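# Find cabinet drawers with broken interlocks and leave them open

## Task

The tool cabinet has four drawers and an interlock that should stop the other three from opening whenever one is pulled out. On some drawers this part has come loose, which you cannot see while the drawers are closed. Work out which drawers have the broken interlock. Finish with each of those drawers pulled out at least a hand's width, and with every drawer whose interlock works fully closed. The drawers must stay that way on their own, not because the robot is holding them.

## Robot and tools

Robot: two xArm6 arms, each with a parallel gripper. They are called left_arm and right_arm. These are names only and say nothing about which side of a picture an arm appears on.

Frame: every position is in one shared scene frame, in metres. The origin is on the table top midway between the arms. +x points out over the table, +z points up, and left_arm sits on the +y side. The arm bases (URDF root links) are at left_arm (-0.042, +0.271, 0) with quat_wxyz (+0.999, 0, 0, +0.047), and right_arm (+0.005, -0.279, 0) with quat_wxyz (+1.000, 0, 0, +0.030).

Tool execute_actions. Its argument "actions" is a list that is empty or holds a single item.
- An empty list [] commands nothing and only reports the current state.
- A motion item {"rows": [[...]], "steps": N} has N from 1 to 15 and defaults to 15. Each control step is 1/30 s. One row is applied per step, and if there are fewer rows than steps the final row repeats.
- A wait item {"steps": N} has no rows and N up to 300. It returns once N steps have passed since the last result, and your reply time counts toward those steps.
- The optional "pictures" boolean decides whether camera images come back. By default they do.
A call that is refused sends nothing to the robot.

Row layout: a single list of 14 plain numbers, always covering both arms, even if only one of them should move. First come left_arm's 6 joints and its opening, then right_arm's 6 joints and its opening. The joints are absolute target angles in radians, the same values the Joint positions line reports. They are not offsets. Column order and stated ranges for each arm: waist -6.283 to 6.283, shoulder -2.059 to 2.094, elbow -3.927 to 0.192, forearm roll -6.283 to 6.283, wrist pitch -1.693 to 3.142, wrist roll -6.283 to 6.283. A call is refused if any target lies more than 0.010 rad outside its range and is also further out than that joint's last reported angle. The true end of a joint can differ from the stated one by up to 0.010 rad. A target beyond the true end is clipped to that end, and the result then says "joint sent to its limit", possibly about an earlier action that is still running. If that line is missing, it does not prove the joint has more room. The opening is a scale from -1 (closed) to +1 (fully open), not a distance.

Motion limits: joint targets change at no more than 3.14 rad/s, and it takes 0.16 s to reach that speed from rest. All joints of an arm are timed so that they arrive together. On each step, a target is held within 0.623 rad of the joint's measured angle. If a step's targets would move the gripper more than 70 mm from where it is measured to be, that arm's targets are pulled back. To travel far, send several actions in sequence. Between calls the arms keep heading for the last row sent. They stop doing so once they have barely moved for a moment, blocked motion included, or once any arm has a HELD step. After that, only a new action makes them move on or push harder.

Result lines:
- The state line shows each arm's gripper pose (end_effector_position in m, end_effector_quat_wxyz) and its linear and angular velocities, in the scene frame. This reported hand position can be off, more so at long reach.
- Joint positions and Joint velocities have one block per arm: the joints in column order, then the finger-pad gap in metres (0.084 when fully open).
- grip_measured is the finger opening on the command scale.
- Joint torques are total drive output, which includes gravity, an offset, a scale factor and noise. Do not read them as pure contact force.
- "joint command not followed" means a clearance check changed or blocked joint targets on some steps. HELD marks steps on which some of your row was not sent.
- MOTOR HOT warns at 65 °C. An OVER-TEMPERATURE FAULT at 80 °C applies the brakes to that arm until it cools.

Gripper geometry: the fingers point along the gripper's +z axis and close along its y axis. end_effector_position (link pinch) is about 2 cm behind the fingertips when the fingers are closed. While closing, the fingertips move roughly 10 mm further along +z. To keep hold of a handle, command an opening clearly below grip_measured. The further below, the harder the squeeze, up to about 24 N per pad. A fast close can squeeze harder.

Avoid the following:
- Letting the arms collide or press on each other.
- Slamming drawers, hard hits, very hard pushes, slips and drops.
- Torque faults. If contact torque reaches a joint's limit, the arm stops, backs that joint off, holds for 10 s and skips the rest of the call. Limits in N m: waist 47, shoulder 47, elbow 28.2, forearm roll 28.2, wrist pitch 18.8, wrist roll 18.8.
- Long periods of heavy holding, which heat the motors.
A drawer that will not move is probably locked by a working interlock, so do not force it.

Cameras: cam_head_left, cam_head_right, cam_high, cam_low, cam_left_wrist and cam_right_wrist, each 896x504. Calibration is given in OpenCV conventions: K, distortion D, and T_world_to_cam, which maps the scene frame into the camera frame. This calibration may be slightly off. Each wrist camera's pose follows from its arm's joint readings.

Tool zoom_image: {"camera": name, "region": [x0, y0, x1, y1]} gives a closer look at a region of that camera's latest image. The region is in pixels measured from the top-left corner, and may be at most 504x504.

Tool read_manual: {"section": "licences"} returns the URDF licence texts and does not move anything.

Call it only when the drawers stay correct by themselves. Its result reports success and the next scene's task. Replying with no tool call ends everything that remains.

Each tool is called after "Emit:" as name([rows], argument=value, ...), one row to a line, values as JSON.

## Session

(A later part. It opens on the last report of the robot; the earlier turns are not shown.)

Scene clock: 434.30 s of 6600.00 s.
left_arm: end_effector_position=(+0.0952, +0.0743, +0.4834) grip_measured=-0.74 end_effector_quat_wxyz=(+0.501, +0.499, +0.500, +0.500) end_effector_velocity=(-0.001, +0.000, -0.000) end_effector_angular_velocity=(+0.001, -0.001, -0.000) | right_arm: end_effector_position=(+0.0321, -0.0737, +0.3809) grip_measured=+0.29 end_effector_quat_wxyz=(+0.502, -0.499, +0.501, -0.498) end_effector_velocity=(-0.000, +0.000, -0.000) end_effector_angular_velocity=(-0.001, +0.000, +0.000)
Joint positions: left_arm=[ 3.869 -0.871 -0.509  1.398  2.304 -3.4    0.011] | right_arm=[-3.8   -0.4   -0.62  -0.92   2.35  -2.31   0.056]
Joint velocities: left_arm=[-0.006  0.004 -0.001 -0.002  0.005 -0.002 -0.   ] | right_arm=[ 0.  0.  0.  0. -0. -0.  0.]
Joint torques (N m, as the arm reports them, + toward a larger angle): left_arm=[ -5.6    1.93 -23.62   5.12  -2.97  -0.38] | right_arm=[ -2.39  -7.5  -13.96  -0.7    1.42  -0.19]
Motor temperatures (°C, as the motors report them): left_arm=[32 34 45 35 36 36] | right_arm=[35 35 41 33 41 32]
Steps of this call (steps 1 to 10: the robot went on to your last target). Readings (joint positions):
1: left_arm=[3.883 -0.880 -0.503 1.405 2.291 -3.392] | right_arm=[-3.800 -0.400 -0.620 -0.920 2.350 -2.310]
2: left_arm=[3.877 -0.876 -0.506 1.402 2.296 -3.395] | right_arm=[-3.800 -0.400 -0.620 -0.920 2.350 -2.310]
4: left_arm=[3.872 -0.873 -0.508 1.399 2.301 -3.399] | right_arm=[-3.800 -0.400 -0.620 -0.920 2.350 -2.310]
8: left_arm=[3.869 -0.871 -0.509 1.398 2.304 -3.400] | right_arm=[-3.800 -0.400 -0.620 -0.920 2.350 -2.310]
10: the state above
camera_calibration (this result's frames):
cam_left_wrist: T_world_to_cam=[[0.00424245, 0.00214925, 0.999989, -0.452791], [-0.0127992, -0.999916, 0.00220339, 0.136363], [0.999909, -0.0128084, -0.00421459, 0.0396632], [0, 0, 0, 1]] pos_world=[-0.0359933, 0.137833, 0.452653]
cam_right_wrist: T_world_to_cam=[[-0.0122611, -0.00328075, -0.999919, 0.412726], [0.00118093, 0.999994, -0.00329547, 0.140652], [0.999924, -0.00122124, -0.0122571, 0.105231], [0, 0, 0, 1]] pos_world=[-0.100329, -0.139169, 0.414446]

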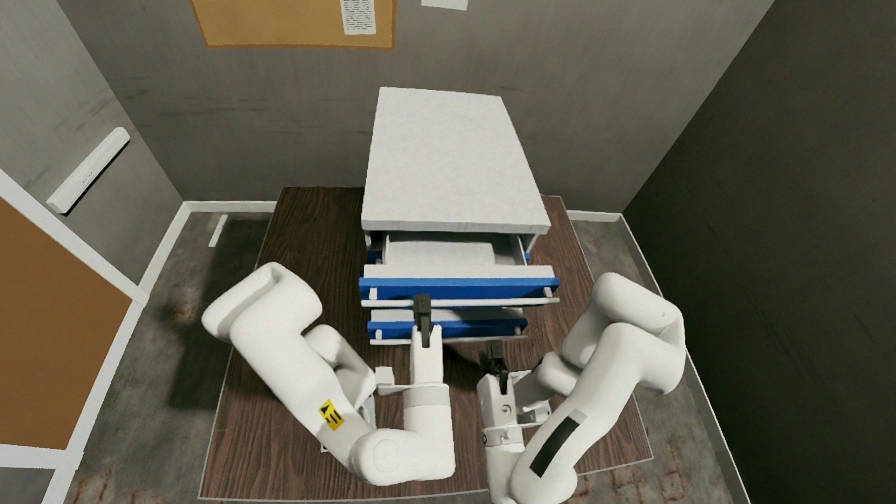

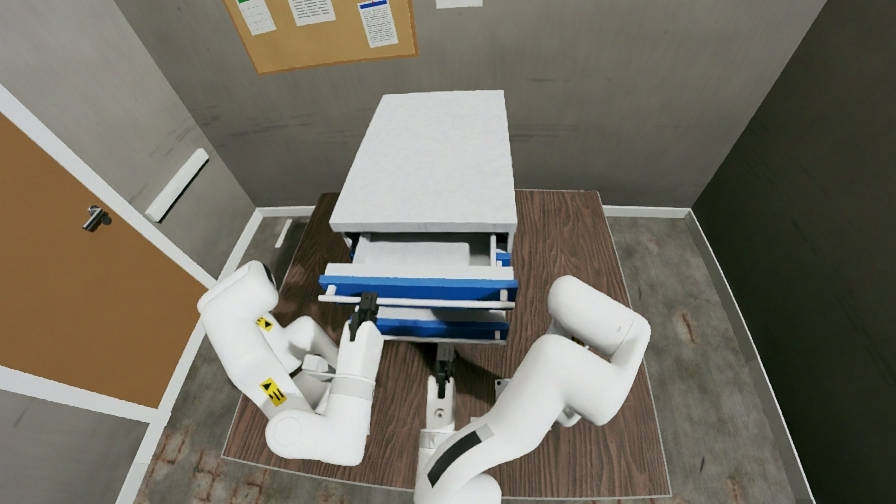

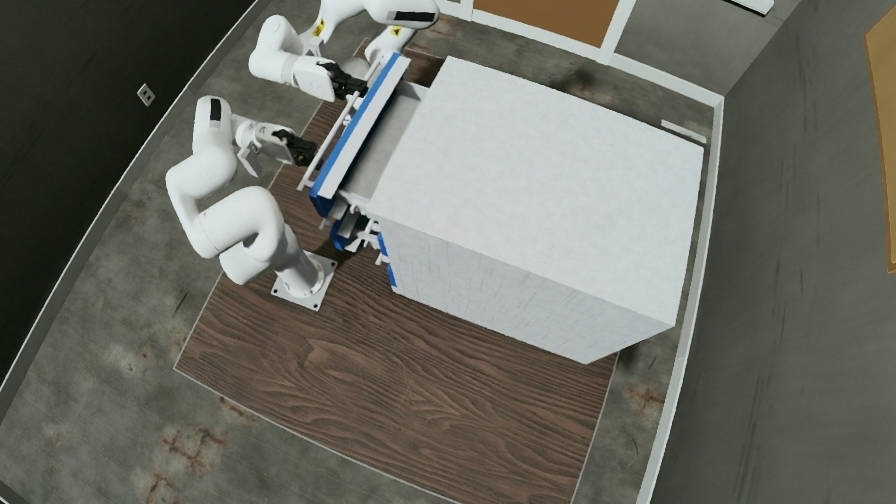

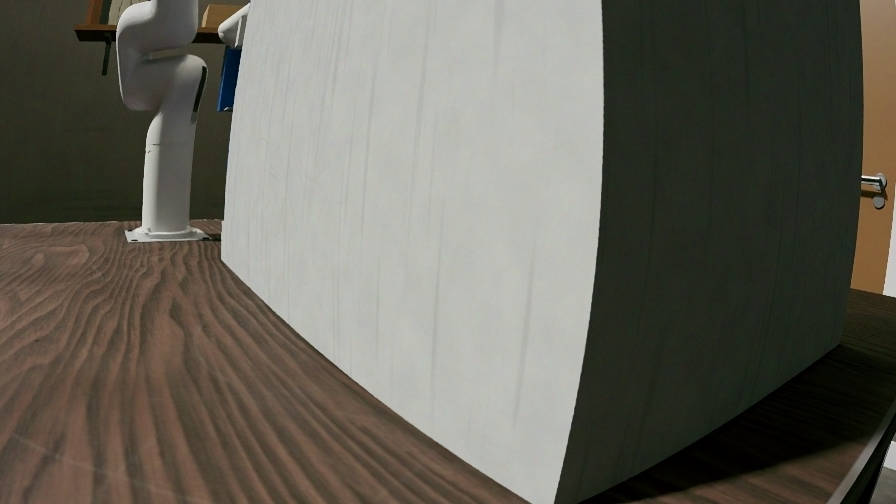

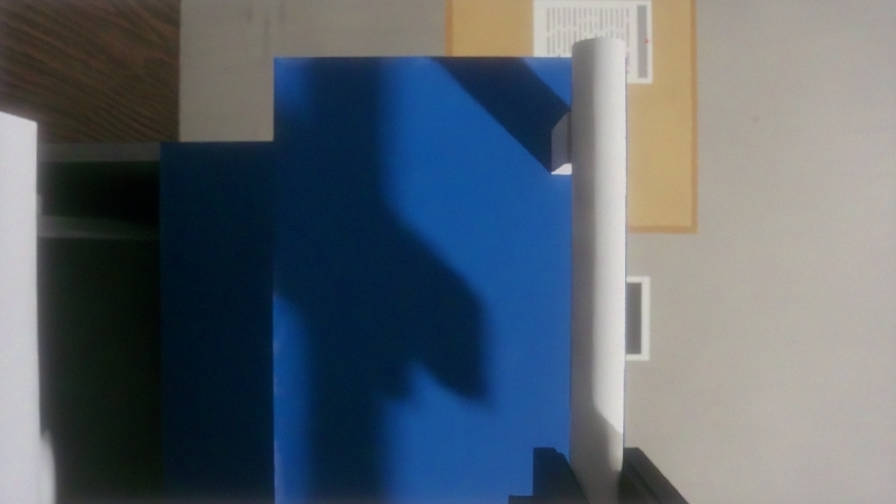

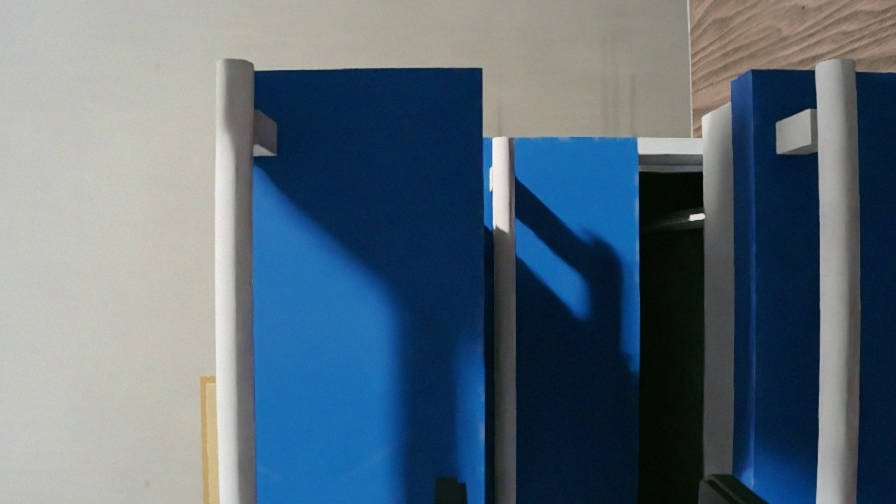

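Release left and back off a little.

Emit:
execute_actions([
  {"rows": [
[3.868,-0.8707,-0.5093,1.3978,2.305,-3.4005,0.3, -3.80,-0.40,-0.62,-0.92,2.35,-2.31,0.3],
[3.868,-0.8707,-0.5093,1.3978,2.305,-3.4005,0.3, -3.80,-0.40,-0.62,-0.92,2.35,-2.31,0.3],
[3.868,-0.8707,-0.5093,1.3978,2.305,-3.4005,0.3, -3.80,-0.40,-0.62,-0.92,2.35,-2.31,0.3],
[3.868,-0.8707,-0.5093,1.3978,2.305,-3.4005,0.3, -3.80,-0.40,-0.62,-0.92,2.35,-2.31,0.3],
[3.868,-0.8707,-0.5093,1.3978,2.305,-3.4005,0.3, -3.80,-0.40,-0.62,-0.92,2.35,-2.31,0.3],
[3.868,-0.8707,-0.5093,1.3978,2.305,-3.4005,0.3, -3.80,-0.40,-0.62,-0.92,2.35,-2.31,0.3],
[3.79,-0.808,-0.552,1.35,2.378,-3.452,0.3, -3.80,-0.40,-0.62,-0.92,2.35,-2.31,0.3],
[3.79,-0.808,-0.552,1.35,2.378,-3.452,0.3, -3.80,-0.40,-0.62,-0.92,2.35,-2.31,0.3],
[3.72,-0.742,-0.60,1.30,2.44,-3.505,0.3, -3.80,-0.40,-0.62,-0.92,2.35,-2.31,0.3]], "steps": 15},
], pictures=false)

Emit:
execute_actions([
  {"steps": 10},
])

Scene clock: 437.53 s of 6600.00 s.
left_arm: end_effector_position=(+0.0564, +0.0749, +0.4854) grip_measured=+0.29 end_effector_quat_wxyz=(+0.504, +0.497, +0.500, +0.498) end_effector_velocity=(-0.038, +0.012, +0.003) end_effector_angular_velocity=(-0.014, -0.012, +0.027) | right_arm: end_effector_position=(+0.0321, -0.0737, +0.3809) grip_measured=+0.29 end_effector_quat_wxyz=(+0.502, -0.499, +0.501, -0.498) end_effector_velocity=(-0.000, +0.000, +0.001) end_effector_angular_velocity=(+0.001, +0.000, -0.001)
Joint positions: left_arm=[ 3.728 -0.749 -0.594  1.307  2.43  -3.498  0.056] | right_arm=[-3.8   -0.4   -0.62  -0.92   2.35  -2.31   0.056]
Joint velocities: left_arm=[-0.137  0.122 -0.089 -0.105  0.15  -0.113  0.001] | right_arm=[-0.     0.    -0.001 -0.001  0.001 -0.001 -0.   ]
Joint torques (N m, as the arm reports them, + toward a larger angle): left_arm=[  2.59  -7.01 -19.24   2.18   1.22   0.01] | right_arm=[ -1.94  -7.37 -13.95  -0.97   1.21  -0.32]
Motor temperatures (°C, as the motors report them): left_arm=[32 34 45 35 36 36] | right_arm=[35 35 41 33 41 32]
Steps of this call (steps 1 to 30: the robot went on to your last target; steps 31 to 82: nothing new was sent; steps 83 to 97: all 15 steps of this action). Readings (joint positions):
83: left_arm=[3.868 -0.871 -0.509 1.398 2.305 -3.401] | right_arm=[-3.800 -0.400 -0.620 -0.920 2.350 -2.310]
84: left_arm=[3.867 -0.870 -0.511 1.400 2.302 -3.401] | right_arm=[-3.800 -0.400 -0.620 -0.920 2.350 -2.310]
86: left_arm=[3.866 -0.870 -0.512 1.402 2.301 -3.401] | right_arm=[-3.800 -0.400 -0.620 -0.920 2.350 -2.310]
90: left_arm=[3.859 -0.864 -0.516 1.394 2.313 -3.407] | right_arm=[-3.800 -0.400 -0.620 -0.920 2.350 -2.310]
97: the state above

Scene clock: 437.87 s of 6600.00 s.
left_arm: end_effector_position=(+0.0547, +0.0762, +0.4857) grip_measured=+0.29 end_effector_quat_wxyz=(+0.504, +0.496, +0.502, +0.499) end_effector_velocity=(-0.001, +0.000, +0.000) end_effector_angular_velocity=(+0.000, +0.000, -0.000) | right_arm: end_effector_position=(+0.0321, -0.0737, +0.3809) grip_measured=+0.29 end_effector_quat_wxyz=(+0.502, -0.499, +0.501, -0.498) end_effector_velocity=(-0.000, +0.000, +0.000) end_effector_angular_velocity=(+0.000, +0.001, +0.000)
Joint positions: left_arm=[ 3.721 -0.742 -0.6    1.3    2.44  -3.505  0.056] | right_arm=[-3.8   -0.4   -0.62  -0.92   2.35  -2.31   0.056]
Joint velocities: left_arm=[-0.002  0.001 -0.002 -0.002  0.002 -0.001  0.   ] | right_arm=[-0.    -0.    -0.001 -0.    -0.    -0.    -0.   ]
Joint torques (N m, as the arm reports them, + toward a larger angle): left_arm=[ -0.89  -3.25 -19.93   1.95   1.29  -0.34] | right_arm=[ -2.26  -7.53 -13.81  -1.1    1.34  -0.39]
Motor temperatures (°C, as the motors report them): left_arm=[32 34 45 35 36 36] | right_arm=[35 35 41 33 41 32]
Steps of this call (steps 1 to 10: the robot went on to your last target). Readings (joint positions):
1: left_arm=[3.724 -0.746 -0.596 1.304 2.434 -3.500] | right_arm=[-3.800 -0.400 -0.620 -0.920 2.350 -2.310]
2: left_arm=[3.723 -0.744 -0.598 1.303 2.436 -3.502] | right_arm=[-3.800 -0.400 -0.620 -0.920 2.350 -2.310]
4: left_arm=[3.721 -0.743 -0.599 1.301 2.439 -3.504] | right_arm=[-3.800 -0.400 -0.620 -0.920 2.350 -2.310]
8: left_arm=[3.721 -0.743 -0.600 1.300 2.440 -3.505] | right_arm=[-3.800 -0.400 -0.620 -0.920 2.350 -2.310]
10: the state above
camera_calibration (this result's frames):
cam_left_wrist: T_world_to_cam=[[0.000628029, 0.0110431, 0.999939, -0.455428], [-0.0114014, -0.999874, 0.0110496, 0.133281], [0.999935, -0.0114076, -0.000502042, 0.0783025], [0, 0, 0, 1]] pos_world=[-0.0764918, 0.139187, 0.453966]
cam_right_wrist: T_world_to_cam=[[-0.0122469, -0.00329319, -0.99992, 0.412722], [0.00116161, 0.999994, -0.00330766, 0.140655], [0.999924, -0.00120203, -0.012243, 0.105234], [0, 0, 0, 1]] pos_world=[-0.100335, -0.139169, 0.414443]

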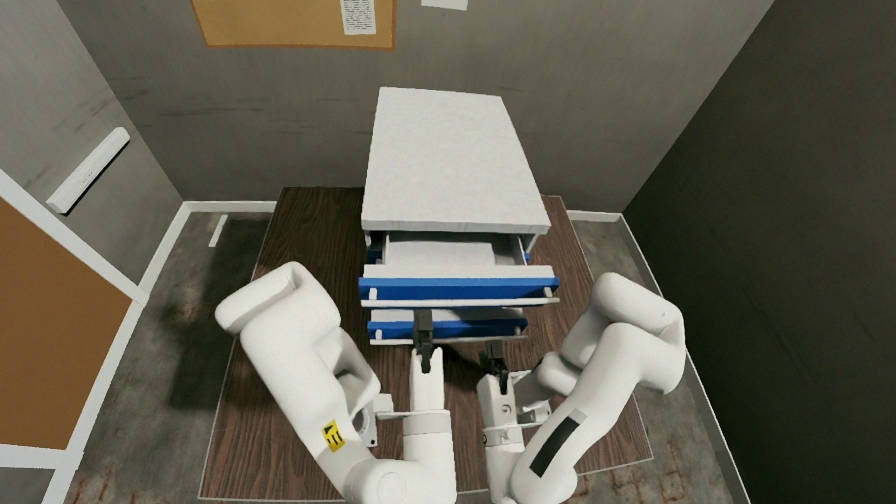

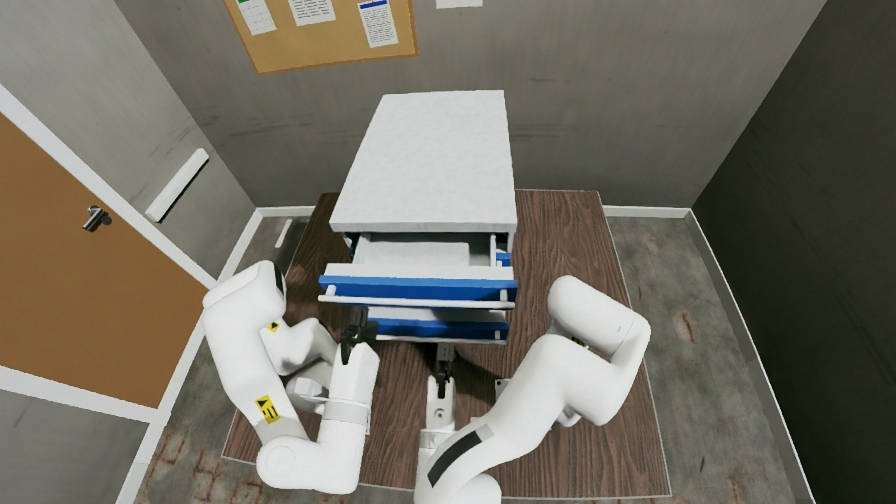

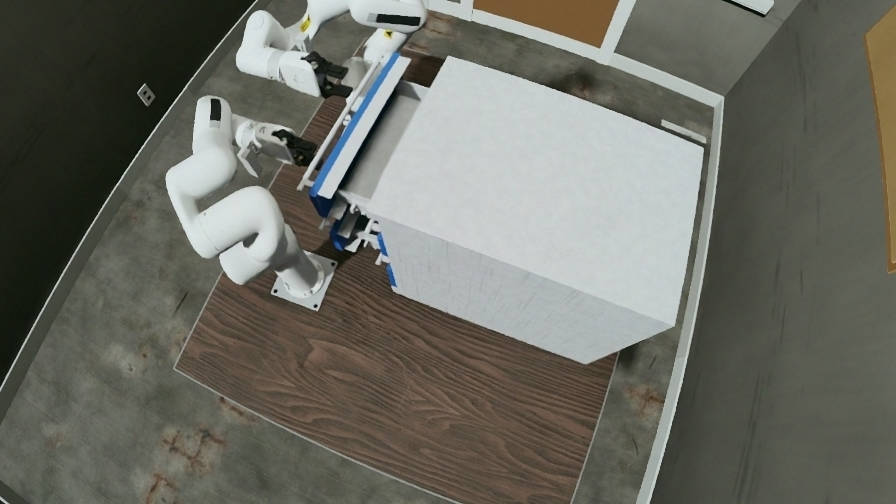

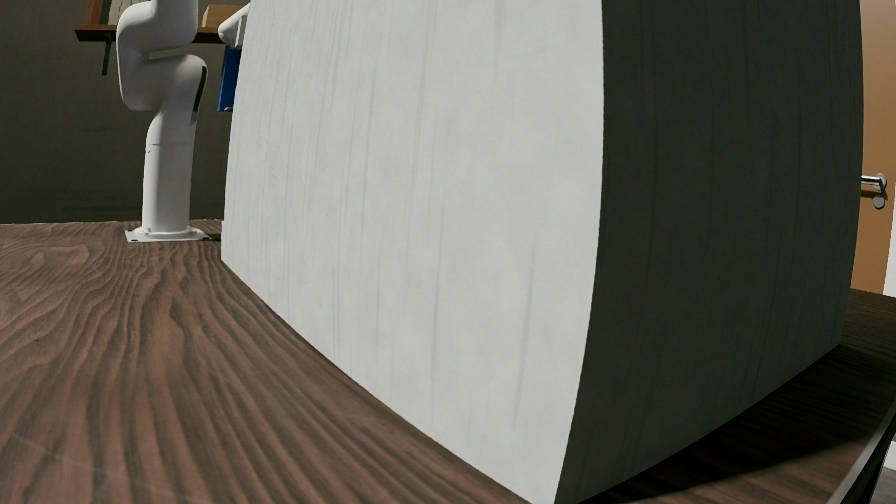

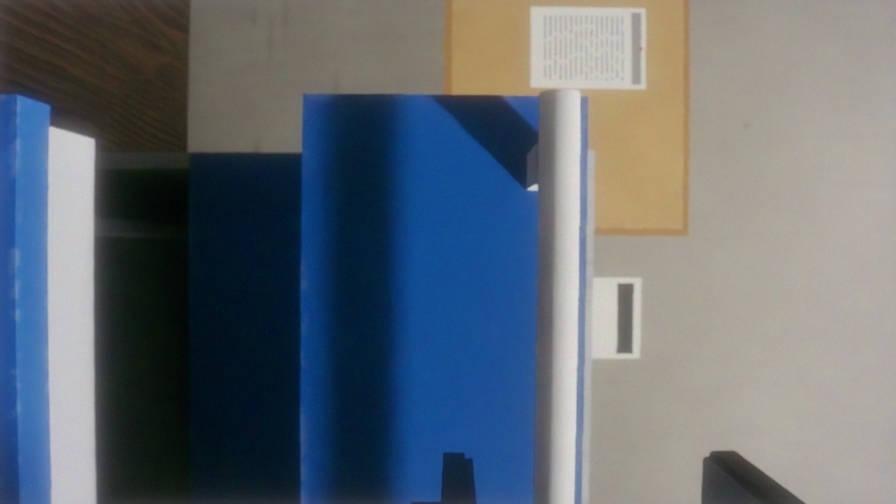

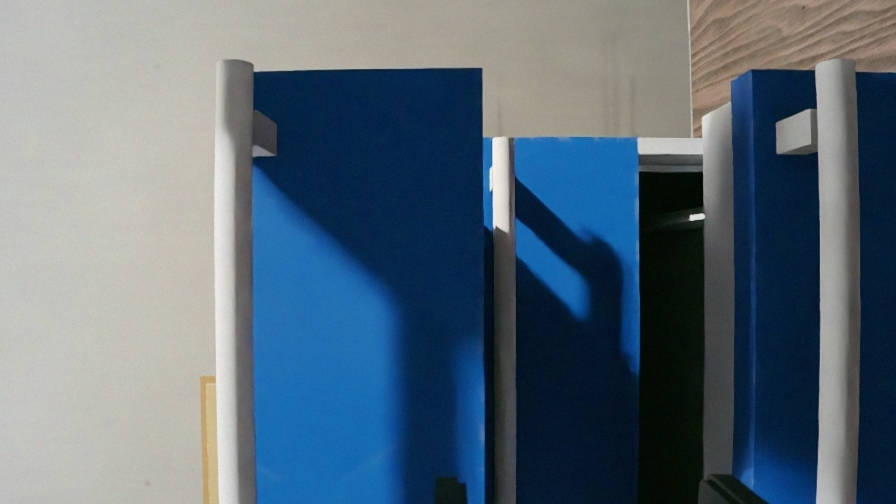

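Emit:
finished_scene(scene=1)

The scene is finished: the task was done.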